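# Flip the gripper housing and return it to its tray

## Task

Flip the loose gripper housing so it is upside down, then set it back inside its tray with both halves joined, letting no more than about a fingernail's width stick out beyond the tray's open side. The tray is loose, so it must end up resting on all four feet on the raised bench top, with no foot hanging more than half off any edge. Nothing may count on the robot to stay in place at the end, so release the housing and move the grippers away once done.

## Robot and tools

Robot: two arms, left_arm and right_arm, mounted facing each other across a table. Each arm has six joints plus a parallel gripper. The names are labels only and do not match image sides.

World frame: one shared frame for both arms. Origin is the table centre, +z is up, and the table surface sits at z = +0.020 m. left_arm's base is on the +y side. Positions are in metres, orientations are quaternions in w,x,y,z order, velocities in m/s and rad/s. Printed hand positions can be slightly wrong, more so at long reach. On each gripper, the fingers point along its own +x and close along its own y; end_effector_position is the midpoint between the finger pads, about 3 to 4 cm behind the tips.

Tool execute_actions. Argument actions is a list holding zero or one item. An empty list just reports the current state (a look). A wait is {"steps": N} with N from 1 to 300 control steps (each step is 1/30 s); it gives no new command, and time already spent replying counts toward it. A motion is {"rows": [...], "steps": N} with N at most 15 (default 15) and 1 to 15 rows. Each row is applied for one step; if there are fewer rows than steps, the final row keeps repeating. Optional pictures (true/false) chooses whether camera images come back; by default they do. A refused call sends nothing.

Row layout: one flat list of 14 numbers covering both arms, always all 14 even if one arm stays still. First left_arm: waist, shoulder, elbow, wrist pitch, wrist yaw, wrist roll, gripper opening; then the same seven for right_arm. The six joint values are absolute target angles in radians, in the same form as the Joint positions line, not offsets. Ranges per arm: waist -3.054 to 3.054, shoulder 0.000 to 3.142, elbow 0.000 to 2.356, wrist pitch -1.571 to 1.571, wrist yaw -1.571 to 1.571, wrist roll -3.142 to 3.142. A target more than 0.010 rad outside a range, and farther out than the joint currently is, makes the call refused. True limits may differ by up to 0.010 rad; asking beyond the real limit stops the joint at that limit and the result prints "joint sent to its limit" (possibly about an earlier, still-running action). No such line does not prove more travel exists.

Gripper opening is an absolute value from -1 to 1: +1 fully open (0.088 m between pads), empty fingers touch at roughly -0.80, and anything lower adds no travel. Closing fully takes at least about 0.5 s. To hold something, keep commanding about 0.07 below grip_measured for a firm hold, less for a softer one. Items thinner than about 3 mm get proportionally less force. Pad force tops out around 34 to 49 N, with a brief spike at first contact.

Motion limits: every step, each joint target is clipped to within a fixed lead of the measured angle (0.211 rad for waist, shoulder, elbow; 0.213 wrist pitch; 0.267 wrist yaw; 0.228 wrist roll), and if the targets would move a gripper more than 70 mm from where it is, all that arm's targets are pulled back proportionally. Large moves therefore need several calls. Friction may leave joints short of target, especially at full reach, and tiny turns may not happen; check Joint positions after each move. Arms keep heading to the last row sent while you think or wait, until they all nearly stop or a step is HELD.

Result lines: the state line per arm gives pose and velocities. Joint positions and Joint velocities list each arm's six joints then pad gap (m, m/s). grip_measured is the measured opening on the command scale; it may be off by about 1 mm, and reads narrower by up to 0.061 when squeezing hard. HELD marks steps where part of your row was not sent. "joint command not followed" means a clearance check altered targets. Joint torques and External joint torques (same joint order, no gripper) are noisy estimates including friction and held weight; "no reading" means none. MOTOR HOT appears from 50 °C; at 95 °C an OVER-TEMPERATURE FAULT holds the arm, and if it does not cool within 30 to 60 s the arm loses power and drops. A TORQUE FAULT (joint load reaching its limit: waist 17.2, shoulder 21.3, elbow 21.3, wrist pitch 5.61, wrist yaw 5.59, wrist roll 5.24 N m, held weight included) freezes that arm for 10 s and discards the rest of the call.

Tool zoom_image: camera is cam_high, cam_left_wrist or cam_right_wrist; region is [x0, y0, x1, y1] in pixels of that camera's latest 504x504 image, origin top-left, at most 504 by 504. Calibration data (intrinsics K, distortion, T_world_to_cam) is given per camera and may be a few degrees or millimetres off; results list cameras whose numbers changed.

Tool finished_scene: argument scene is the number of the current scene. It ends that scene for good and reports success, then starts the next one if any. Replying without any tool call ends everything.

Avoid: dropping the housing, knocking anything or the tray off the table or bench, tipping the tray, slamming, pressing hard into surfaces, letting the arms collide, and holding heavy loads long. Expect occasional brief tugs on held parts or pushes on loose ones. Finish with the grippers open and clear of the housing.

Each tool is called after "Emit:" as name(argument=value, ...) on one line, values as JSON.

## Session

Emit:
execute_actions(actions=[])

Scene clock: 0.00 s of 5467.00 s.
left_arm: end_effector_position=(+0.3586, +0.2711, +0.2216) grip_measured=+1.000 end_effector_quat_wxyz=(-0.564, +0.613, -0.547, +0.087) end_effector_velocity=(-0.002, +0.001, -0.004) end_effector_angular_velocity=(+0.006, +0.015, +0.007) | right_arm: end_effector_position=(+0.0666, -0.1828, +0.3761) grip_measured=+0.980 end_effector_quat_wxyz=(+0.728, -0.176, +0.205, +0.631) end_effector_velocity=(+0.002, -0.001, -0.003) end_effector_angular_velocity=(-0.012, +0.005, -0.013)
Joint positions: left_arm=[ 1.256  1.098  0.351  0.072  0.618 -1.555  0.088] | right_arm=[-0.042  0.848  0.945 -0.646 -0.076 -0.043  0.087]
Joint velocities: left_arm=[-0.002 -0.002 -0.007 -0.007 -0.007 -0.007  0.   ] | right_arm=[-0.002  0.002 -0.002 -0.007  0.007  0.007 -0.   ]
Joint torques (N m, as the arm reports them, + toward a larger angle): no reading
External joint torques (N m, as the arm's controller estimates them; a push from outside toward a larger angle lowers the number): no reading
Motor temperatures (°C, as the motors report them): left_arm=[22 23 23 24 24 21] | right_arm=[22 24 21 23 24 22]
Heat: left arm: hottest wrist pitch 24 °C (+0.0 °C/min); right arm: hottest shoulder 24 °C (+0.0 °C/min).

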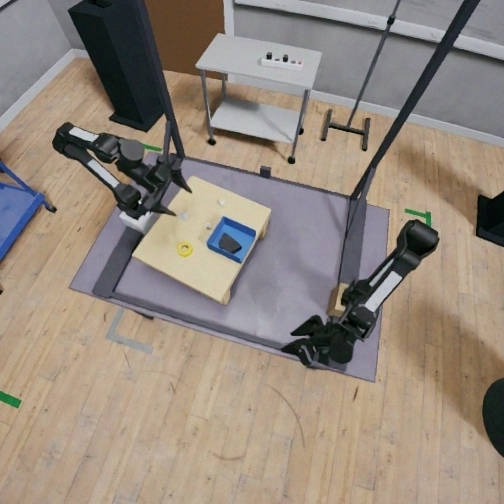

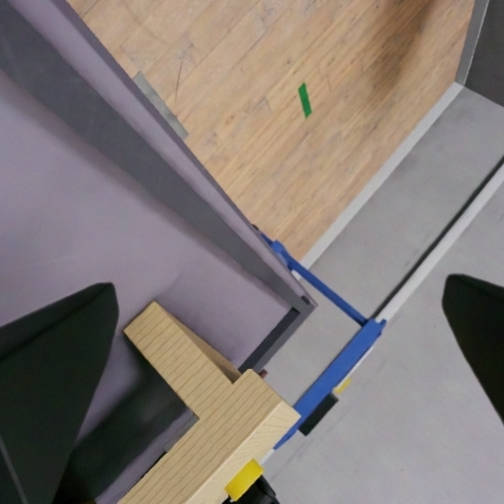

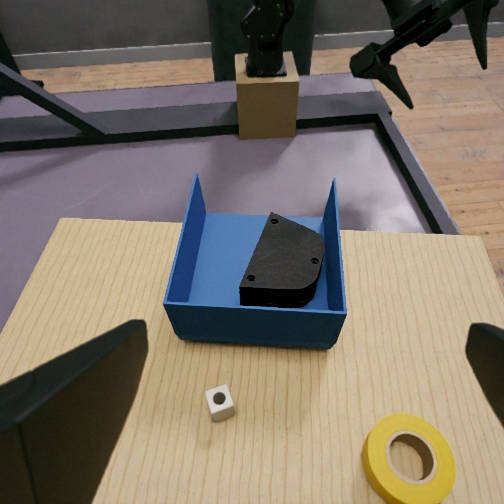

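Emit:
zoom_image(camera="cam_high", region=[120, 160, 300, 320])

Emit:
execute_actions(actions=[{"rows":[[0,1.0,0.6,0.0,0,0,1,-0.042,0.848,0.945,-0.646,-0.076,-0.043,1]]}], pictures=false)

Emit:
execute_actions(actions=[{"steps":60}])

Region (120, 160, 300, 320) of cam_high's 504x504 image, scaled by 2.800, with more detail than that image has.

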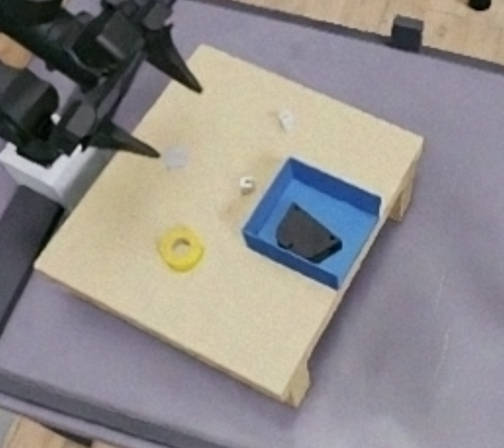

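Scene clock: 13.23 s of 5467.00 s.
left_arm: end_effector_position=(+0.3182, +0.1769, +0.3145) grip_measured=+1.000 end_effector_quat_wxyz=(+0.810, -0.291, +0.376, -0.342) end_effector_velocity=(-0.334, -0.218, -0.008) end_effector_angular_velocity=(+0.764, -1.164, -1.670) | right_arm: end_effector_position=(+0.0666, -0.1828, +0.3761) grip_measured=+0.980 end_effector_quat_wxyz=(+0.728, -0.176, +0.205, +0.631) end_effector_velocity=(-0.000, +0.000, +0.001) end_effector_angular_velocity=(+0.005, -0.017, +0.015)
Joint positions: left_arm=[ 0.653  1.008  0.58   0.003  0.041 -0.908  0.088] | right_arm=[-0.042  0.848  0.945 -0.646 -0.076 -0.043  0.087]
Joint velocities: left_arm=[-1.355 -0.002 -0.007 -0.022 -0.286  1.399  0.   ] | right_arm=[-0.002 -0.002 -0.002  0.007 -0.007 -0.022  0.   ]
Joint torques (N m, as the arm reports them, + toward a larger angle): left_arm=[-0.65 -3.81  6.85  1.64 -0.14  0.21] | right_arm=[ 0.06 -2.67  6.63  1.93 -0.01  0.02]
External joint torques (N m, as the arm's controller estimates them; a push from outside toward a larger angle lowers the number): left_arm=[-0.57 -0.87  0.14  0.06 -0.14  0.17] | right_arm=[ 0.07 -0.87 -0.32  0.2   0.02  0.01]
Motor temperatures (°C, as the motors report them): left_arm=[22 23 25 25 24 21] | right_arm=[22 24 23 25 24 22]
Heat: left arm: hottest elbow 25 °C (+4.5 °C/min); right arm: hottest wrist pitch 25 °C (+4.5 °C/min).
Steps of this call (steps 1 to 90: nothing new was sent; then 9.73 s passed at rest; steps 91 to 105: all 15 steps of this action). Readings (joint positions):
91: left_arm=[1.241 1.091 0.363 0.058 0.585 -1.534] | right_arm=[-0.042 0.848 0.945 -0.646 -0.076 -0.043]
92: left_arm=[1.207 1.084 0.381 0.042 0.540 -1.499] | right_arm=[-0.042 0.848 0.945 -0.646 -0.076 -0.043]
94: left_arm=[1.139 1.064 0.435 0.035 0.459 -1.428] | right_arm=[-0.042 0.848 0.945 -0.646 -0.076 -0.043]
98: left_arm=[0.969 1.022 0.546 0.022 0.239 -1.244] | right_arm=[-0.042 0.848 0.945 -0.646 -0.076 -0.043]
105: the state above

Scene clock: 15.23 s of 5467.00 s.
left_arm: end_effector_position=(+0.1226, +0.1227, +0.3174) grip_measured=+1.000 end_effector_quat_wxyz=(+0.674, +0.147, +0.146, -0.709) end_effector_velocity=(-0.002, +0.002, -0.003) end_effector_angular_velocity=(+0.018, +0.009, -0.006) | right_arm: end_effector_position=(+0.0666, -0.1828, +0.3761) grip_measured=+0.980 end_effector_quat_wxyz=(+0.728, -0.176, +0.205, +0.631) end_effector_velocity=(+0.001, +0.000, +0.003) end_effector_angular_velocity=(+0.010, -0.013, -0.000)
Joint positions: left_arm=[ 0.003  1.006  0.586  0.002  0.004 -0.007  0.088] | right_arm=[-0.042  0.848  0.945 -0.646 -0.076 -0.043  0.087]
Joint velocities: left_arm=[-0.002 -0.002  0.002 -0.022  0.007 -0.007  0.   ] | right_arm=[ 0.002 -0.002  0.002  0.007  0.007 -0.007 -0.   ]
Joint torques (N m, as the arm reports them, + toward a larger angle): left_arm=[-0.41 -3.98  6.38  1.68 -0.17  0.18] | right_arm=[ 0.03 -2.65  6.63  1.93  0.    0.02]
External joint torques (N m, as the arm's controller estimates them; a push from outside toward a larger angle lowers the number): left_arm=[-0.38 -1.12 -0.35  0.06 -0.17  0.17] | right_arm=[ 0.04 -0.88 -0.33  0.19  0.03  0.01]
Motor temperatures (°C, as the motors report them): left_arm=[22 23 25 25 24 21] | right_arm=[22 24 23 26 24 22]
Heat: left arm: hottest elbow 25 °C (+3.9 °C/min); right arm: hottest wrist pitch 26 °C (+7.9 °C/min).
Steps of this call (steps 1 to 45: the robot went on to your last target; steps 46 to 60: nothing new was sent). Readings (joint positions):
1: left_arm=[0.608 1.008 0.580 0.003 0.033 -0.860] | right_arm=[-0.042 0.848 0.945 -0.646 -0.076 -0.043]
2: left_arm=[0.562 1.008 0.582 0.003 0.026 -0.812] | right_arm=[-0.042 0.848 0.945 -0.646 -0.076 -0.043]
4: left_arm=[0.472 1.008 0.584 0.003 0.017 -0.716] | right_arm=[-0.042 0.848 0.945 -0.646 -0.076 -0.043]
8: left_arm=[0.290 1.007 0.586 0.003 0.009 -0.524] | right_arm=[-0.042 0.848 0.945 -0.646 -0.076 -0.043]
60: the state above
All arms were judged still, so your last target was given up. Only a new action makes them travel on or press farther. Fingers that are still opening or closing keep moving.
camera_calibration (this result's frames):
cam_left_wrist: T_world_to_cam=[[-0.996461, 0.0838888, 0.0053463, 0.121929], [0.056705, 0.717788, -0.693949, 0.150849], [-0.0620521, -0.691189, -0.720005, 0.39933], [0, 0, 0, 1]] pos_world=[0.137723, 0.157507, 0.391549]

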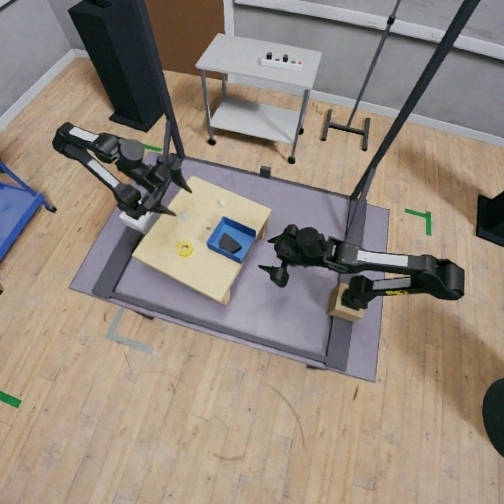

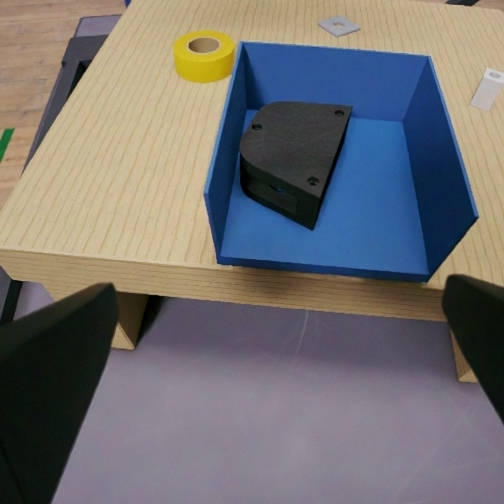

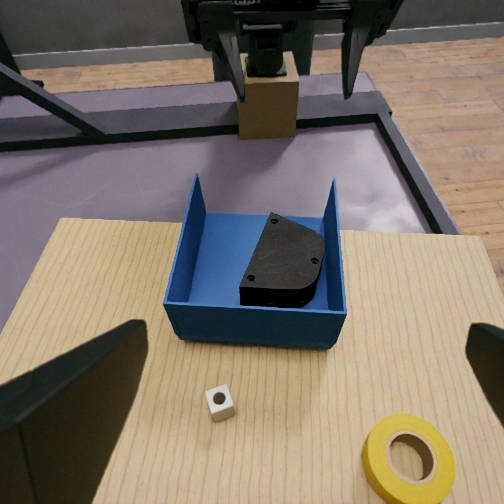

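Emit:
execute_actions(actions=[{"rows":[[0,0.8,0.5,0.0,0,0,1,-0.094,1.78,1.91,-1.57,0,0,-1]]}], pictures=false)

Emit:
execute_actions(actions=[{"steps":60}])

Scene clock: 36.27 s of 5467.00 s.
left_arm: end_effector_position=(+0.1238, +0.1509, +0.3401) grip_measured=+1.000 end_effector_quat_wxyz=(+0.681, +0.105, +0.105, -0.717) end_effector_velocity=(+0.003, +0.006, +0.008) end_effector_angular_velocity=(-0.032, +0.002, +0.021) | right_arm: end_effector_position=(+0.1004, -0.1495, +0.3591) grip_measured=-0.718 end_effector_quat_wxyz=(+0.659, -0.338, +0.447, +0.502) end_effector_velocity=(+0.026, +0.074, -0.050) end_effector_angular_velocity=(-1.184, +0.329, -0.008)
Joint positions: left_arm=[ 0.003  0.809  0.511 -0.     0.004 -0.007  0.088] | right_arm=[-0.09   1.469  1.598 -1.319 -0.007 -0.006  0.004]
Joint velocities: left_arm=[-0.002 -0.046 -0.007 -0.007 -0.022 -0.007  0.   ] | right_arm=[-0.012  1.267  1.336 -1.297  0.007 -0.007 -0.175]
Joint torques (N m, as the arm reports them, + toward a larger angle): left_arm=[-0.5  -2.6   4.32  1.91 -0.18  0.19] | right_arm=[-0.21 -4.81  6.49  0.74  0.14  0.26]
External joint torques (N m, as the arm's controller estimates them; a push from outside toward a larger angle lowers the number): left_arm=[-0.51 -0.71 -2.61  0.2  -0.17  0.18] | right_arm=[-0.21  0.4   0.51 -0.22  0.16  0.26]
Motor temperatures (°C, as the motors report them): left_arm=[22 24 28 27 24 21] | right_arm=[22 24 26 28 24 22]
Heat: left arm: hottest elbow 28 °C (+6.6 °C/min); right arm: hottest wrist pitch 28 °C (+6.6 °C/min).
Steps of this call (steps 1 to 90: nothing new was sent; then 17.53 s passed at rest; steps 91 to 105: all 15 steps of this action). Readings (joint positions):
91: left_arm=[0.003 0.987 0.580 0.002 0.004 -0.007] | right_arm=[-0.046 0.867 0.966 -0.682 -0.072 -0.041]
92: left_arm=[0.003 0.954 0.565 -0.001 0.004 -0.007] | right_arm=[-0.055 0.902 1.010 -0.737 -0.056 -0.033]
94: left_arm=[0.003 0.880 0.540 -0.004 0.004 -0.007] | right_arm=[-0.072 0.993 1.106 -0.814 -0.032 -0.021]
98: left_arm=[0.003 0.825 0.526 -0.000 0.004 -0.007] | right_arm=[-0.086 1.169 1.284 -1.000 -0.015 -0.011]
105: the state above

Scene clock: 38.27 s of 5467.00 s.
left_arm: end_effector_position=(+0.1239, +0.1514, +0.3407) grip_measured=+1.000 end_effector_quat_wxyz=(+0.681, +0.104, +0.104, -0.717) end_effector_velocity=(+0.000, +0.001, -0.002) end_effector_angular_velocity=(+0.008, +0.019, +0.011) | right_arm: end_effector_position=(+0.1082, -0.1245, +0.3452) grip_measured=-0.818 end_effector_quat_wxyz=(+0.602, -0.394, +0.522, +0.458) end_effector_velocity=(+0.003, -0.003, -0.000) end_effector_angular_velocity=(-0.013, -0.020, +0.002)
Joint positions: left_arm=[ 0.003  0.805  0.51  -0.     0.004 -0.007  0.088] | right_arm=[-0.091  1.762  1.903 -1.567 -0.005 -0.005  0.   ]
Joint velocities: left_arm=[-0.002 -0.002 -0.002 -0.007 -0.007 -0.022  0.   ] | right_arm=[-0.002 -0.002 -0.002 -0.007  0.022 -0.007  0.   ]
Joint torques (N m, as the arm reports them, + toward a larger angle): left_arm=[-0.39 -2.81  4.39  1.92 -0.15  0.18] | right_arm=[-0.23 -6.54  6.22  0.4   0.19  0.19]
External joint torques (N m, as the arm's controller estimates them; a push from outside toward a larger angle lowers the number): left_arm=[-0.39 -0.96 -2.52  0.22 -0.15  0.17] | right_arm=[-0.21  0.66  0.52 -0.19  0.2   0.19]
Motor temperatures (°C, as the motors report them): left_arm=[22 24 28 27 24 21] | right_arm=[22 25 26 28 24 22]
Heat: left arm: hottest elbow 28 °C (+6.3 °C/min); right arm: hottest wrist pitch 28 °C (+6.3 °C/min).
Steps of this call (steps 1 to 30: the robot went on to your last target; steps 31 to 60: nothing new was sent). Readings (joint positions):
1: left_arm=[0.003 0.808 0.511 -0.000 0.004 -0.007] | right_arm=[-0.091 1.512 1.643 -1.364 -0.006 -0.006]
2: left_arm=[0.003 0.807 0.511 -0.000 0.004 -0.007] | right_arm=[-0.091 1.554 1.687 -1.409 -0.006 -0.006]
4: left_arm=[0.003 0.806 0.510 -0.000 0.004 -0.007] | right_arm=[-0.091 1.634 1.772 -1.475 -0.005 -0.006]
8: left_arm=[0.003 0.805 0.510 -0.000 0.004 -0.007] | right_arm=[-0.091 1.729 1.856 -1.534 -0.005 -0.005]
60: the state above
All arms were judged still, so your last target was given up. Only a new action makes them travel on or press farther. Fingers that are still opening or closing keep moving.
camera_calibration (this result's frames):
cam_left_wrist: T_world_to_cam=[[-0.996401, 0.0847587, 0.000515795, 0.12215], [0.0530434, 0.628288, -0.776171, 0.188347], [-0.0661113, -0.77335, -0.630523, 0.418482], [0, 0, 0, 1]] pos_world=[0.139386, 0.194944, 0.409989]
cam_right_wrist: T_world_to_cam=[[0.963039, -0.268058, -0.0264885, -0.11364], [-0.258879, -0.948237, 0.183922, -0.118019], [-0.0744192, -0.170267, -0.982584, 0.406738], [0, 0, 0, 1]] pos_world=[0.109156, -0.073118, 0.41835]

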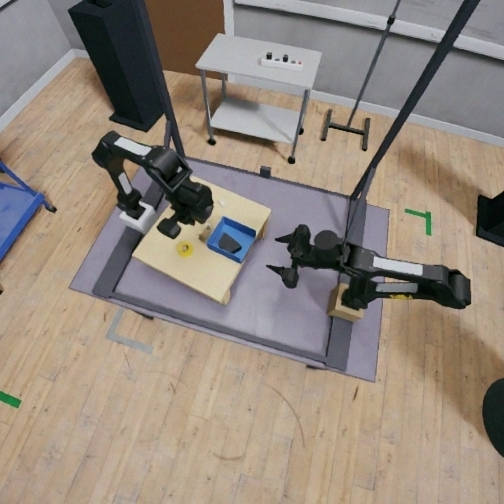

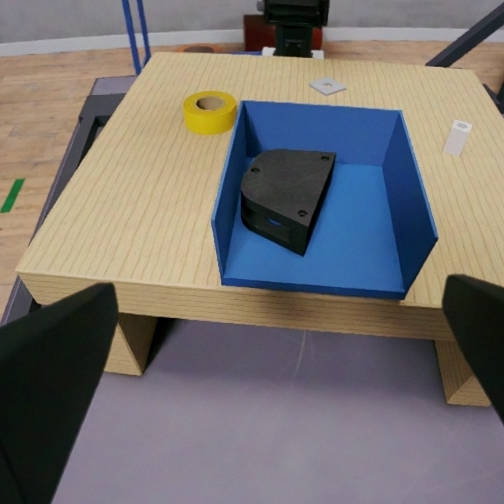

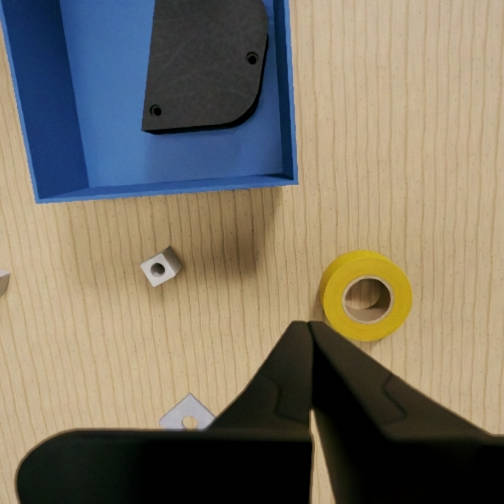

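Emit:
execute_actions(actions=[{"rows":[[0,0.8,0.5,0.0,0,0,1,0,1.715,1.43,-1.29,0,0,-1]]}], pictures=false)

Emit:
execute_actions(actions=[{"steps":30}])

Scene clock: 49.00 s of 5467.00 s.
left_arm: end_effector_position=(+0.1239, +0.1515, +0.3405) grip_measured=+1.000 end_effector_quat_wxyz=(+0.681, +0.104, +0.104, -0.717) end_effector_velocity=(+0.003, +0.000, -0.003) end_effector_angular_velocity=(+0.012, +0.000, +0.021) | right_arm: end_effector_position=(+0.0766, -0.1392, +0.2431) grip_measured=-0.818 end_effector_quat_wxyz=(+0.546, -0.450, +0.544, +0.451) end_effector_velocity=(-0.009, -0.017, -0.031) end_effector_angular_velocity=(-0.065, +0.035, +0.015)
Joint positions: left_arm=[ 0.003  0.805  0.509 -0.     0.004 -0.007  0.088] | right_arm=[-0.005  1.729  1.459 -1.299  0.001 -0.005  0.   ]
Joint velocities: left_arm=[-0.002  0.002 -0.002 -0.007 -0.022 -0.007  0.   ] | right_arm=[ 0.007 -0.007 -0.129  0.051 -0.022 -0.007  0.   ]
Joint torques (N m, as the arm reports them, + toward a larger angle): left_arm=[-0.4  -2.75  4.39  1.97 -0.18  0.16] | right_arm=[ 0.07 -9.59  4.45  0.46 -0.01  0.18]
External joint torques (N m, as the arm's controller estimates them; a push from outside toward a larger angle lowers the number): left_arm=[-0.41 -0.96 -2.43  0.29 -0.17  0.15] | right_arm=[ 0.09 -2.41 -1.46  0.11  0.    0.18]
Motor temperatures (°C, as the motors report them): left_arm=[22 24 28 28 24 21] | right_arm=[22 26 26 27 24 22]
Heat: left arm: hottest elbow 28 °C (+4.9 °C/min); right arm: hottest wrist pitch 27 °C (+3.7 °C/min).
Steps of this call (steps 1 to 90: nothing new was sent; then 7.23 s passed at rest; steps 91 to 105: all 15 steps of this action). Readings (joint positions):
91: left_arm=[0.003 0.805 0.510 -0.000 0.004 -0.007] | right_arm=[-0.087 1.759 1.882 -1.539 -0.001 -0.005]
92: left_arm=[0.003 0.805 0.510 -0.000 0.004 -0.007] | right_arm=[-0.075 1.744 1.842 -1.485 0.001 -0.005]
94: left_arm=[0.003 0.805 0.509 -0.000 0.004 -0.007] | right_arm=[-0.041 1.731 1.760 -1.407 0.001 -0.005]
98: left_arm=[0.003 0.805 0.509 -0.000 0.004 -0.007] | right_arm=[-0.009 1.730 1.586 -1.332 0.001 -0.005]
105: the state above

Scene clock: 50.00 s of 5467.00 s.
left_arm: end_effector_position=(+0.1239, +0.1515, +0.3405) grip_measured=+1.000 end_effector_quat_wxyz=(+0.681, +0.104, +0.104, -0.717) end_effector_velocity=(-0.001, +0.000, -0.003) end_effector_angular_velocity=(+0.012, +0.004, +0.002) | right_arm: end_effector_position=(+0.0755, -0.1420, +0.2384) grip_measured=-0.818 end_effector_quat_wxyz=(+0.542, -0.454, +0.547, +0.449) end_effector_velocity=(-0.001, -0.002, -0.001) end_effector_angular_velocity=(-0.008, +0.024, -0.015)
Joint positions: left_arm=[ 0.003  0.805  0.509 -0.     0.004 -0.007  0.088] | right_arm=[-0.003  1.729  1.44  -1.292  0.001 -0.005  0.   ]
Joint velocities: left_arm=[-0.007  0.002 -0.002 -0.007 -0.007 -0.007  0.   ] | right_arm=[-0.007  0.002 -0.002 -0.007 -0.022  0.007  0.   ]
Joint torques (N m, as the arm reports them, + toward a larger angle): left_arm=[-0.4  -2.87  4.38  1.92 -0.16  0.19] | right_arm=[ 0.26 -9.7   4.47  0.47 -0.01  0.19]
External joint torques (N m, as the arm's controller estimates them; a push from outside toward a larger angle lowers the number): left_arm=[-0.42 -1.08 -2.46  0.25 -0.15  0.18] | right_arm=[ 0.33 -2.67 -1.37  0.14  0.    0.19]
Motor temperatures (°C, as the motors report them): left_arm=[22 24 28 28 24 21] | right_arm=[22 26 26 27 24 22]
Heat: left arm: hottest elbow 28 °C (+4.8 °C/min); right arm: hottest wrist pitch 27 °C (+3.6 °C/min).
Steps of this call (steps 1 to 30: the robot went on to your last target). Readings (joint positions):
1: left_arm=[0.003 0.805 0.509 -0.000 0.004 -0.007] | right_arm=[-0.004 1.729 1.455 -1.297 0.001 -0.005]
2: left_arm=[0.003 0.805 0.509 -0.000 0.004 -0.007] | right_arm=[-0.004 1.729 1.452 -1.296 0.001 -0.005]
4: left_arm=[0.003 0.805 0.509 -0.000 0.004 -0.007] | right_arm=[-0.003 1.729 1.446 -1.295 0.001 -0.005]
8: left_arm=[0.003 0.805 0.509 -0.000 0.004 -0.007] | right_arm=[-0.003 1.729 1.442 -1.293 0.001 -0.005]
30: the state above
All arms were judged still, so your last target was given up. Only a new action makes them travel on or press farther. Fingers that are still opening or closing keep moving.
camera_calibration (this result's frames):
cam_left_wrist: T_world_to_cam=[[-0.996401, 0.0847585, 0.000529892, 0.122144], [0.0530576, 0.628583, -0.77593, 0.188064], [-0.0660998, -0.77311, -0.630818, 0.418457], [0, 0, 0, 1]] pos_world=[0.139386, 0.194947, 0.40983]
cam_right_wrist: T_world_to_cam=[[0.982174, -0.186715, -0.0217097, -0.0806607], [-0.168956, -0.927521, 0.333405, -0.162869], [-0.0823879, -0.323794, -0.942534, 0.265598], [0, 0, 0, 1]] pos_world=[0.0735873, -0.0801259, 0.302885]

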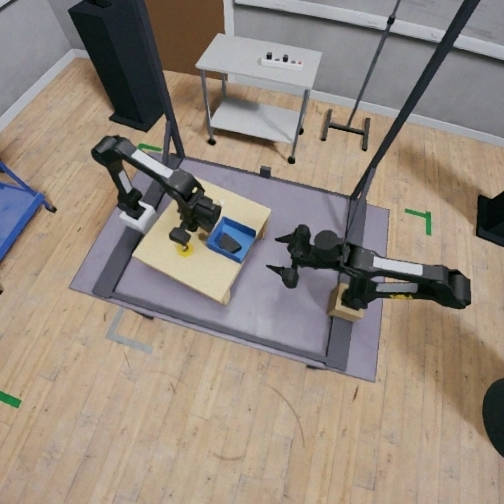

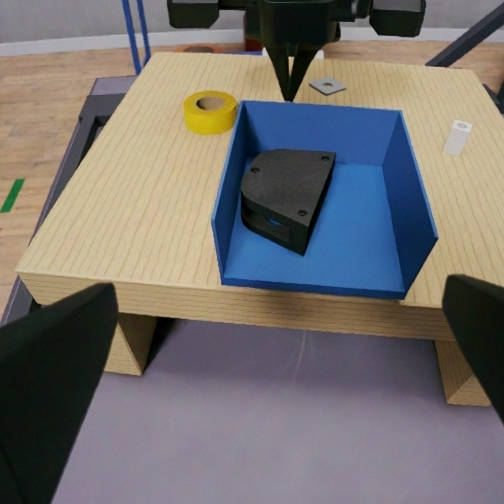

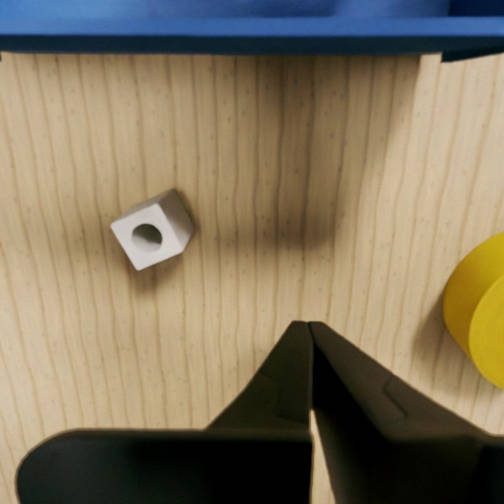

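Emit:
execute_actions(actions=[{"rows":[[0,0.8,0.5,0.0,0,0,1,0,1.78,1.85,-1.57,0,0,-1]]}], pictures=false)

Emit:
execute_actions(actions=[{"rows":[[0,0.8,0.5,0.0,0,0,1,0,2.10,2.14,-1.57,0,0,-1]]}], pictures=false)

Emit:
execute_actions(actions=[{"steps":30}])

Scene clock: 58.00 s of 5467.00 s.
left_arm: end_effector_position=(+0.1239, +0.1515, +0.3406) grip_measured=+1.000 end_effector_quat_wxyz=(+0.681, +0.104, +0.104, -0.717) end_effector_velocity=(-0.001, -0.000, -0.000) end_effector_angular_velocity=(-0.003, -0.009, -0.002) | right_arm: end_effector_position=(+0.0785, -0.1263, +0.3268) grip_measured=-0.818 end_effector_quat_wxyz=(+0.566, -0.433, +0.522, +0.468) end_effector_velocity=(-0.001, +0.008, +0.009) end_effector_angular_velocity=(+0.011, +0.020, +0.007)
Joint positions: left_arm=[ 0.003  0.805  0.509 -0.     0.004 -0.007  0.088] | right_arm=[-0.003  1.76   1.83  -1.561  0.001 -0.005  0.   ]
Joint velocities: left_arm=[-0.007  0.002 -0.002  0.007 -0.007  0.007  0.   ] | right_arm=[-0.002  0.037  0.081 -0.037 -0.022 -0.007  0.   ]
Joint torques (N m, as the arm reports them, + toward a larger angle): left_arm=[-0.18 -2.88  4.49  1.93 -0.17  0.15] | right_arm=[ 0.24 -6.74  6.29  0.27 -0.03  0.18]
External joint torques (N m, as the arm's controller estimates them; a push from outside toward a larger angle lowers the number): left_arm=[-0.17 -1.08 -2.36  0.25 -0.17  0.14] | right_arm=[ 0.24  0.45  0.53 -0.22 -0.02  0.18]
Motor temperatures (°C, as the motors report them): left_arm=[22 24 28 28 24 21] | right_arm=[22 28 26 26 24 22]
Heat: left arm: hottest elbow 28 °C (+4.1 °C/min); right arm: hottest shoulder 28 °C (+4.1 °C/min).
Steps of this call (steps 1 to 90: nothing new was sent; then 4.50 s passed at rest; steps 91 to 105: all 15 steps of this action). Readings (joint positions):
91: left_arm=[0.003 0.805 0.509 -0.000 0.004 -0.007] | right_arm=[-0.003 1.731 1.459 -1.321 0.001 -0.005]
92: left_arm=[0.003 0.805 0.509 -0.000 0.004 -0.007] | right_arm=[-0.003 1.743 1.497 -1.377 0.001 -0.005]
94: left_arm=[0.003 0.805 0.509 -0.000 0.004 -0.007] | right_arm=[-0.003 1.754 1.581 -1.450 0.001 -0.005]
98: left_arm=[0.003 0.805 0.509 -0.000 0.004 -0.007] | right_arm=[-0.003 1.756 1.750 -1.523 0.001 -0.005]
105: the state above

Scene clock: 58.50 s of 5467.00 s.
left_arm: end_effector_position=(+0.1239, +0.1515, +0.3406) grip_measured=+1.000 end_effector_quat_wxyz=(+0.681, +0.104, +0.104, -0.717) end_effector_velocity=(+0.000, +0.000, -0.001) end_effector_angular_velocity=(-0.003, -0.009, +0.002) | right_arm: end_effector_position=(+0.0925, -0.0540, +0.2918) grip_measured=-0.818 end_effector_quat_wxyz=(+0.558, -0.441, +0.531, +0.462) end_effector_velocity=(+0.004, +0.019, +0.037) end_effector_angular_velocity=(+0.138, -0.020, +0.005)
Joint positions: left_arm=[ 0.003  0.805  0.509 -0.     0.004 -0.007  0.088] | right_arm=[-0.003  2.078  2.122 -1.567  0.001 -0.005  0.   ]
Joint velocities: left_arm=[-0.002 -0.002 -0.007  0.007 -0.007  0.007  0.   ] | right_arm=[-0.002 -0.002  0.144 -0.007 -0.007 -0.007  0.   ]
Joint torques (N m, as the arm reports them, + toward a larger angle): left_arm=[-0.47 -2.79  4.43  1.92 -0.18  0.18] | right_arm=[ 0.31 -8.61  6.08  0.2  -0.03  0.18]
External joint torques (N m, as the arm's controller estimates them; a push from outside toward a larger angle lowers the number): left_arm=[-0.49 -0.99 -2.37  0.26 -0.18  0.17] | right_arm=[ 0.31  0.79  0.52 -0.26 -0.02  0.18]
Motor temperatures (°C, as the motors report them): left_arm=[22 24 28 28 24 21] | right_arm=[22 28 26 26 24 22]
Heat: left arm: hottest elbow 28 °C (+4.1 °C/min); right arm: hottest shoulder 28 °C (+4.1 °C/min).
Steps of this call (steps 1 to 15: all 15 steps of this action). Readings (joint positions):
1: left_arm=[0.003 0.805 0.509 -0.000 0.004 -0.007] | right_arm=[-0.003 1.781 1.853 -1.572 0.001 -0.005]
2: left_arm=[0.003 0.805 0.509 -0.000 0.004 -0.007] | right_arm=[-0.003 1.813 1.901 -1.570 0.001 -0.005]
4: left_arm=[0.003 0.805 0.509 -0.000 0.004 -0.007] | right_arm=[-0.003 1.892 1.999 -1.564 0.001 -0.005]
8: left_arm=[0.003 0.805 0.509 -0.000 0.004 -0.007] | right_arm=[-0.003 2.023 2.088 -1.564 0.001 -0.005]
15: the state above

Scene clock: 59.50 s of 5467.00 s.
left_arm: end_effector_position=(+0.1239, +0.1515, +0.3406) grip_measured=+1.000 end_effector_quat_wxyz=(+0.681, +0.104, +0.104, -0.717) end_effector_velocity=(+0.000, +0.001, -0.002) end_effector_angular_velocity=(+0.008, +0.005, +0.007) | right_arm: end_effector_position=(+0.0928, -0.0524, +0.2943) grip_measured=-0.818 end_effector_quat_wxyz=(+0.560, -0.438, +0.528, +0.464) end_effector_velocity=(+0.000, +0.001, +0.000) end_effector_angular_velocity=(+0.008, +0.005, +0.005)
Joint positions: left_arm=[ 0.003  0.805  0.509 -0.     0.004 -0.007  0.088] | right_arm=[-0.003  2.079  2.134 -1.568  0.001 -0.005  0.   ]
Joint velocities: left_arm=[-0.002 -0.002 -0.002 -0.007 -0.007 -0.007  0.   ] | right_arm=[-0.002 -0.002 -0.002  0.007 -0.007 -0.007  0.   ]
Joint torques (N m, as the arm reports them, + toward a larger angle): left_arm=[-0.38 -2.75  4.36  1.92 -0.16  0.2 ] | right_arm=[ 0.29 -8.61  6.21  0.24 -0.01  0.17]
External joint torques (N m, as the arm's controller estimates them; a push from outside toward a larger angle lowers the number): left_arm=[-0.37 -0.94 -2.48  0.25 -0.16  0.2 ] | right_arm=[ 0.28  0.82  0.52 -0.21  0.    0.17]
Motor temperatures (°C, as the motors report them): left_arm=[22 24 28 29 24 21] | right_arm=[22 28 26 26 24 22]
Heat: left arm: hottest wrist pitch 29 °C (+5.0 °C/min); right arm: hottest shoulder 28 °C (+4.0 °C/min).
Steps of this call (steps 1 to 30: the robot went on to your last target). Readings (joint positions):
1: left_arm=[0.003 0.805 0.509 -0.000 0.004 -0.007] | right_arm=[-0.003 2.078 2.127 -1.567 0.001 -0.005]
2: left_arm=[0.003 0.805 0.509 -0.000 0.004 -0.007] | right_arm=[-0.003 2.078 2.131 -1.567 0.001 -0.005]
4: left_arm=[0.003 0.805 0.509 -0.000 0.004 -0.007] | right_arm=[-0.003 2.078 2.133 -1.567 0.001 -0.005]
8: left_arm=[0.003 0.805 0.509 -0.000 0.004 -0.007] | right_arm=[-0.003 2.079 2.133 -1.568 0.001 -0.005]
30: the state above
All arms were judged still, so your last target was given up. Only a new action makes them travel on or press farther. Fingers that are still opening or closing keep moving.
camera_calibration (this result's frames):
cam_left_wrist: T_world_to_cam=[[-0.996401, 0.0847587, 0.000515795, 0.122147], [0.0530434, 0.628288, -0.776171, 0.188247], [-0.0661113, -0.77335, -0.630523, 0.418494], [0, 0, 0, 1]] pos_world=[0.13939, 0.195016, 0.409919]
cam_right_wrist: T_world_to_cam=[[0.982454, -0.185268, -0.0214326, -0.0797814], [-0.172861, -0.947698, 0.268305, -0.0770499], [-0.07002, -0.259892, -0.963096, 0.356975], [0, 0, 0, 1]] pos_world=[0.0900581, 0.00497416, 0.362764]

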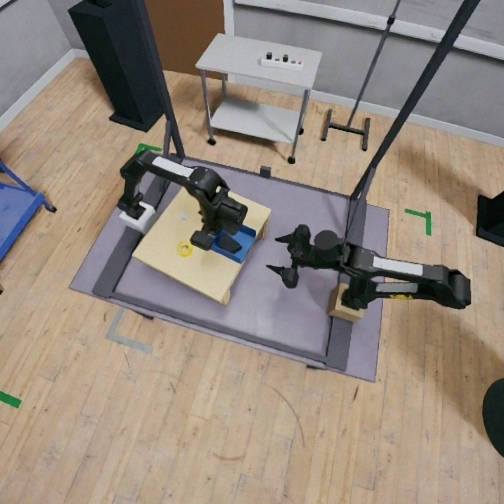

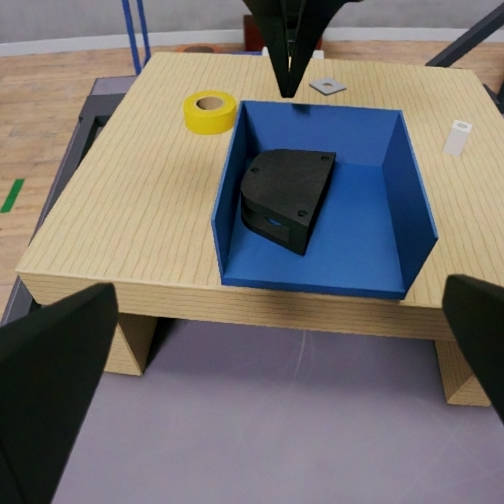

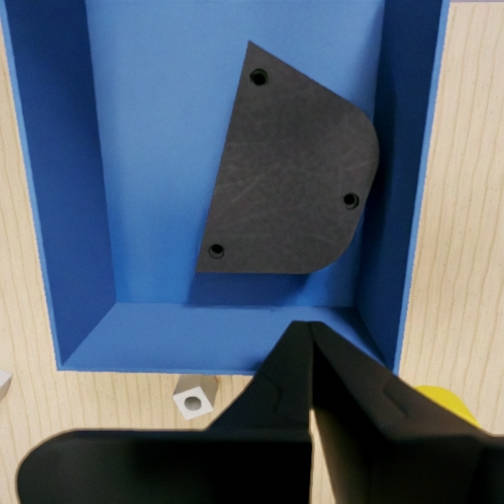

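Emit:
execute_actions(actions=[{"rows":[[0,0.8,0.5,0.0,0,0,1,0.045,2.04,2.08,-1.57,0,0,-1],[0,0.8,0.5,0.0,0,0,1,0.045,2.04,2.06,-1.57,0,0,-1],[0,0.8,0.5,0.0,0,0,1,0.045,2.04,2.05,-1.57,0,0,-1],[0,0.8,0.5,0.0,0,0,1,0.045,2.04,2.04,-1.57,0,0,-1],[0,0.8,0.5,0.0,0,0,1,0.045,2.04,2.04,-1.57,0,0,-1],[0,0.8,0.5,0.0,0,0,1,0.045,2.04,2.04,-1.57,0,0,-1],[0,0.8,0.5,0.0,0,0,1,0.045,2.04,2.01,-1.54,0,0,-1],[0,0.8,0.5,0.0,0,0,1,0.045,2.035,1.98,-1.51,0,0,-1],[0,0.8,0.5,0.0,0,0,1,0.045,2.035,1.95,-1.48,0,0,-1],[0,0.8,0.5,0.0,0,0,1,0.045,2.035,1.93,-1.46,0,0,-1]]}], pictures=false)

Emit:
execute_actions(actions=[{"steps":25}])

Scene clock: 68.17 s of 5467.00 s.
left_arm: end_effector_position=(+0.1239, +0.1515, +0.3406) grip_measured=+1.000 end_effector_quat_wxyz=(+0.681, +0.104, +0.104, -0.717) end_effector_velocity=(+0.000, +0.001, -0.001) end_effector_angular_velocity=(+0.003, +0.005, +0.007) | right_arm: end_effector_position=(+0.0731, -0.0602, +0.2602) grip_measured=-0.818 end_effector_quat_wxyz=(+0.534, -0.464, +0.534, +0.463) end_effector_velocity=(-0.000, -0.001, -0.037) end_effector_angular_velocity=(-0.026, +0.011, +0.005)
Joint positions: left_arm=[ 0.003  0.805  0.509 -0.     0.004 -0.007  0.088] | right_arm=[ 0.043  2.052  1.956 -1.477  0.001 -0.005  0.   ]
Joint velocities: left_arm=[-0.002 -0.007 -0.002 -0.007 -0.007 -0.007  0.   ] | right_arm=[-0.002 -0.002 -0.154  0.125 -0.007 -0.007  0.   ]
Joint torques (N m, as the arm reports them, + toward a larger angle): left_arm=[-0.42 -2.82  4.5   1.95 -0.13  0.19] | right_arm=[  0.14 -12.49   4.5    0.32  -0.03   0.18]
External joint torques (N m, as the arm's controller estimates them; a push from outside toward a larger angle lowers the number): left_arm=[-0.41 -0.98 -2.35  0.27 -0.12  0.18] | right_arm=[ 0.18 -2.47 -1.56 -0.06 -0.02  0.18]
Motor temperatures (°C, as the motors report them): left_arm=[22 24 28 29 24 21] | right_arm=[22 29 26 26 24 22]
Heat: left arm: hottest wrist pitch 29 °C (+4.1 °C/min); right arm: hottest shoulder 29 °C (+4.1 °C/min).
Steps of this call (steps 1 to 90: nothing new was sent; then 5.17 s passed at rest; steps 91 to 105: all 15 steps of this action). Readings (joint positions):
91: left_arm=[0.003 0.805 0.509 -0.000 0.004 -0.007] | right_arm=[-0.001 2.079 2.131 -1.568 0.001 -0.005]
92: left_arm=[0.003 0.805 0.509 -0.000 0.004 -0.007] | right_arm=[0.004 2.077 2.122 -1.568 0.001 -0.005]
94: left_arm=[0.003 0.805 0.509 -0.000 0.004 -0.007] | right_arm=[0.020 2.070 2.097 -1.568 0.001 -0.005]
98: left_arm=[0.003 0.805 0.509 -0.000 0.004 -0.007] | right_arm=[0.042 2.063 2.051 -1.557 0.001 -0.005]
105: the state above

Scene clock: 69.00 s of 5467.00 s.
left_arm: end_effector_position=(+0.1239, +0.1515, +0.3406) grip_measured=+1.000 end_effector_quat_wxyz=(+0.681, +0.104, +0.104, -0.717) end_effector_velocity=(+0.000, +0.001, -0.002) end_effector_angular_velocity=(+0.008, +0.005, +0.007) | right_arm: end_effector_position=(+0.0732, -0.0595, +0.2575) grip_measured=-0.818 end_effector_quat_wxyz=(+0.535, -0.463, +0.533, +0.464) end_effector_velocity=(-0.001, -0.003, -0.001) end_effector_angular_velocity=(-0.011, +0.009, -0.010)
Joint positions: left_arm=[ 0.003  0.805  0.509 -0.     0.004 -0.007  0.088] | right_arm=[ 0.043  2.049  1.941 -1.46   0.001 -0.005  0.   ]
Joint velocities: left_arm=[-0.002 -0.002 -0.002 -0.007 -0.007 -0.007  0.   ] | right_arm=[-0.002 -0.002 -0.007 -0.007 -0.007  0.007  0.   ]
Joint torques (N m, as the arm reports them, + toward a larger angle): left_arm=[-0.29 -2.8   4.48  1.96 -0.16  0.17] | right_arm=[  0.18 -12.31   4.26   0.35  -0.01   0.19]
External joint torques (N m, as the arm's controller estimates them; a push from outside toward a larger angle lowers the number): left_arm=[-0.29 -0.99 -2.35  0.28 -0.16  0.16] | right_arm=[ 0.18 -2.93 -1.55  0.    0.    0.19]
Motor temperatures (°C, as the motors report them): left_arm=[22 24 28 29 24 21] | right_arm=[22 30 26 26 24 22]
Heat: left arm: hottest wrist pitch 29 °C (+4.0 °C/min); right arm: hottest shoulder 30 °C (+5.0 °C/min).
Steps of this call (steps 1 to 25: the robot went on to your last target). Readings (joint positions):
1: left_arm=[0.003 0.805 0.509 -0.000 0.004 -0.007] | right_arm=[0.043 2.052 1.952 -1.474 0.001 -0.005]
2: left_arm=[0.003 0.805 0.509 -0.000 0.004 -0.007] | right_arm=[0.043 2.052 1.950 -1.471 0.001 -0.005]
4: left_arm=[0.003 0.805 0.509 -0.000 0.004 -0.007] | right_arm=[0.043 2.050 1.947 -1.466 0.001 -0.005]
8: left_arm=[0.003 0.805 0.509 -0.000 0.004 -0.007] | right_arm=[0.043 2.049 1.944 -1.462 0.001 -0.005]
25: the state above
camera_calibration (this result's frames):
cam_left_wrist: T_world_to_cam=[[-0.996401, 0.0847587, 0.000515795, 0.122147], [0.0530434, 0.628288, -0.776171, 0.188247], [-0.0661113, -0.77335, -0.630523, 0.418494], [0, 0, 0, 1]] pos_world=[0.13939, 0.195016, 0.409919]
cam_right_wrist: T_world_to_cam=[[0.989729, -0.141304, -0.0216662, -0.060436], [-0.126932, -0.93836, 0.321511, -0.0937845], [-0.0657614, -0.315459, -0.946658, 0.310466], [0, 0, 0, 1]] pos_world=[0.0683278, 0.00139589, 0.322749]

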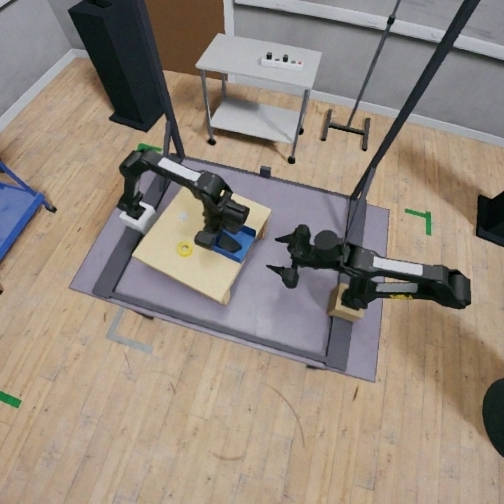

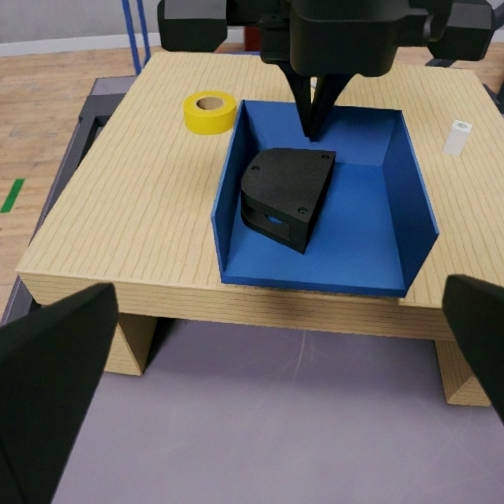

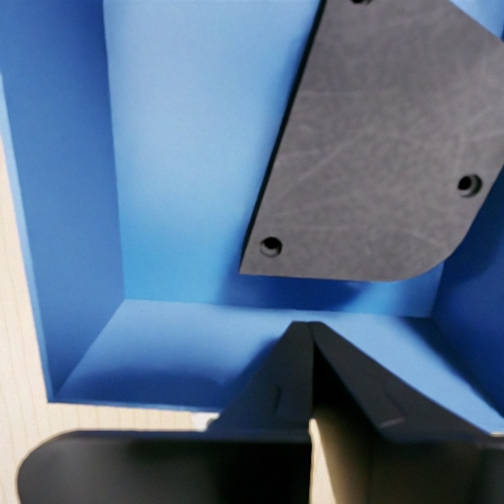

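Emit:
execute_actions(actions=[{"rows":[[0,0.8,0.5,0.0,0,0,1,0.028,2.09,1.89,-1.40,0,0,-1]]}], pictures=false)

Emit:
execute_actions(actions=[{"steps":25}])

Scene clock: 77.03 s of 5467.00 s.
left_arm: end_effector_position=(+0.1239, +0.1515, +0.3406) grip_measured=+1.000 end_effector_quat_wxyz=(+0.681, +0.104, +0.104, -0.717) end_effector_velocity=(+0.000, +0.001, -0.006) end_effector_angular_velocity=(+0.027, +0.004, +0.007) | right_arm: end_effector_position=(+0.0787, -0.0544, +0.2413) grip_measured=-0.818 end_effector_quat_wxyz=(+0.538, -0.460, +0.535, +0.461) end_effector_velocity=(-0.000, -0.002, +0.002) end_effector_angular_velocity=(-0.001, +0.008, +0.005)
Joint positions: left_arm=[ 0.003  0.805  0.509 -0.     0.004 -0.007  0.088] | right_arm=[ 0.031  2.066  1.902 -1.402  0.001 -0.005  0.   ]
Joint velocities: left_arm=[-0.002  0.002 -0.002 -0.022 -0.007 -0.007  0.   ] | right_arm=[-0.002 -0.007 -0.002 -0.007 -0.007 -0.007  0.   ]
Joint torques (N m, as the arm reports them, + toward a larger angle): left_arm=[-0.46 -2.71  4.42  1.92 -0.2   0.16] | right_arm=[-0.22 -8.32  4.11  0.37 -0.02  0.19]
External joint torques (N m, as the arm's controller estimates them; a push from outside toward a larger angle lowers the number): left_arm=[-0.46 -0.92 -2.4   0.25 -0.2   0.16] | right_arm=[-0.16  1.28 -1.76  0.02 -0.01  0.19]
Motor temperatures (°C, as the motors report them): left_arm=[22 24 28 30 24 21] | right_arm=[22 32 26 26 24 22]
Heat: left arm: hottest wrist pitch 30 °C (+4.1 °C/min); right arm: hottest shoulder 32 °C (+6.1 °C/min).
Steps of this call (steps 1 to 15: the robot went on to your last target; steps 16 to 90: nothing new was sent; then 4.53 s passed at rest; steps 91 to 105: all 15 steps of this action). Readings (joint positions):
91: left_arm=[0.003 0.805 0.509 -0.000 0.004 -0.007] | right_arm=[0.043 2.049 1.936 -1.453 0.001 -0.005]
92: left_arm=[0.003 0.805 0.509 -0.000 0.004 -0.007] | right_arm=[0.042 2.049 1.929 -1.439 0.001 -0.005]
94: left_arm=[0.003 0.805 0.509 -0.000 0.004 -0.007] | right_arm=[0.038 2.052 1.917 -1.424 0.001 -0.005]
98: left_arm=[0.003 0.805 0.509 -0.000 0.004 -0.007] | right_arm=[0.032 2.064 1.905 -1.408 0.001 -0.005]
105: the state above

Scene clock: 77.87 s of 5467.00 s.
left_arm: end_effector_position=(+0.1239, +0.1515, +0.3406) grip_measured=+1.000 end_effector_quat_wxyz=(+0.681, +0.104, +0.104, -0.717) end_effector_velocity=(+0.000, +0.001, -0.002) end_effector_angular_velocity=(+0.007, -0.009, +0.002) | right_arm: end_effector_position=(+0.0787, -0.0542, +0.2413) grip_measured=-0.818 end_effector_quat_wxyz=(+0.538, -0.459, +0.535, +0.461) end_effector_velocity=(-0.003, -0.002, +0.000) end_effector_angular_velocity=(-0.004, +0.023, +0.020)
Joint positions: left_arm=[ 0.003  0.805  0.509 -0.     0.004 -0.007  0.088] | right_arm=[ 0.031  2.066  1.902 -1.401  0.001 -0.005  0.   ]
Joint velocities: left_arm=[-0.002 -0.002 -0.002 -0.007 -0.007  0.007  0.   ] | right_arm=[-0.002 -0.002 -0.002 -0.007 -0.022 -0.022  0.   ]
Joint torques (N m, as the arm reports them, + toward a larger angle): left_arm=[-0.53 -2.72  4.46  1.89 -0.18  0.19] | right_arm=[-0.2  -8.3   4.25  0.37 -0.02  0.17]
External joint torques (N m, as the arm's controller estimates them; a push from outside toward a larger angle lowers the number): left_arm=[-0.53 -0.91 -2.38  0.21 -0.18  0.18] | right_arm=[-0.22  1.26 -1.62  0.02 -0.01  0.17]
Motor temperatures (°C, as the motors report them): left_arm=[22 24 28 30 24 21] | right_arm=[22 32 26 26 24 22]
Heat: left arm: hottest wrist pitch 30 °C (+4.0 °C/min); right arm: hottest shoulder 32 °C (+6.0 °C/min).
Steps of this call (steps 1 to 15: the robot went on to your last target; steps 16 to 25: nothing new was sent). Readings (joint positions):
1: left_arm=[0.003 0.805 0.509 -0.000 0.004 -0.007] | right_arm=[0.031 2.066 1.902 -1.402 0.001 -0.005]
2: left_arm=[0.003 0.805 0.509 -0.000 0.004 -0.007] | right_arm=[0.031 2.066 1.902 -1.401 0.001 -0.005]
4: left_arm=[0.003 0.805 0.509 -0.000 0.004 -0.007] | right_arm=[0.031 2.066 1.902 -1.401 0.001 -0.005]
8: left_arm=[0.003 0.805 0.509 -0.000 0.004 -0.007] | right_arm=[0.031 2.066 1.902 -1.401 0.001 -0.005]
25: the state above
All arms were judged still, so your last target was given up. Only a new action makes them travel on or press farther. Fingers that are still opening or closing keep moving.
camera_calibration (this result's frames):
cam_left_wrist: T_world_to_cam=[[-0.996401, 0.0847587, 0.000515795, 0.122147], [0.0530434, 0.628288, -0.776171, 0.188247], [-0.0661113, -0.77335, -0.630523, 0.418494], [0, 0, 0, 1]] pos_world=[0.13939, 0.195016, 0.409919]
cam_right_wrist: T_world_to_cam=[[0.987999, -0.152933, -0.0216551, -0.0660138], [-0.138172, -0.937758, 0.31862, -0.0812898], [-0.0690347, -0.311804, -0.947635, 0.29782], [0, 0, 0, 1]] pos_world=[0.0745495, 0.0065359, 0.306696]

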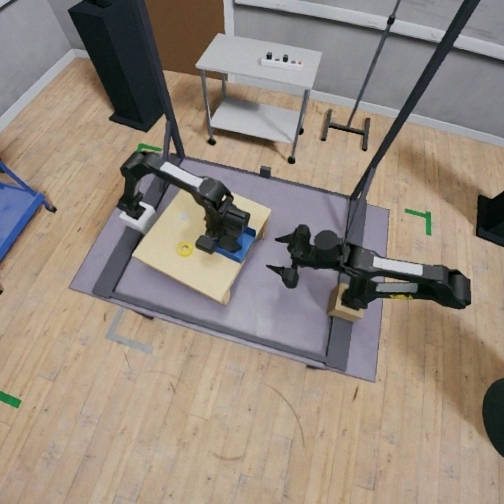

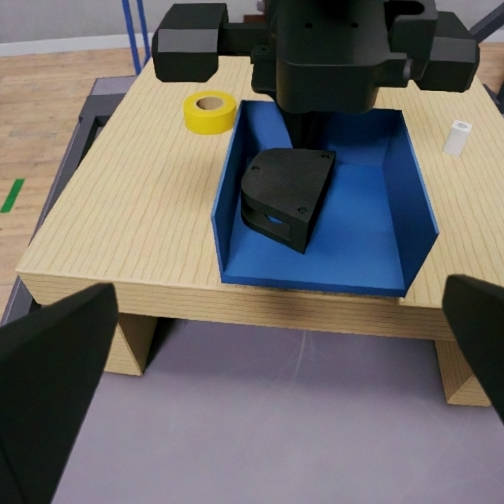

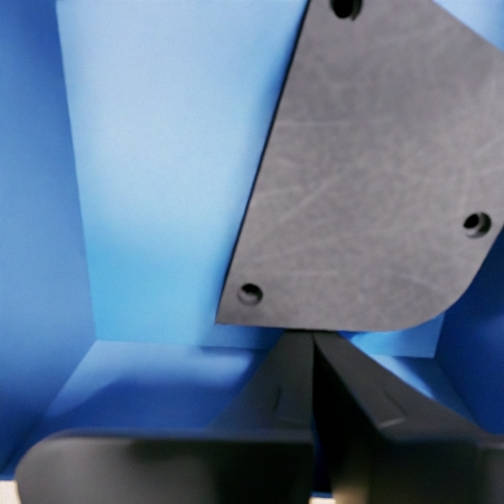

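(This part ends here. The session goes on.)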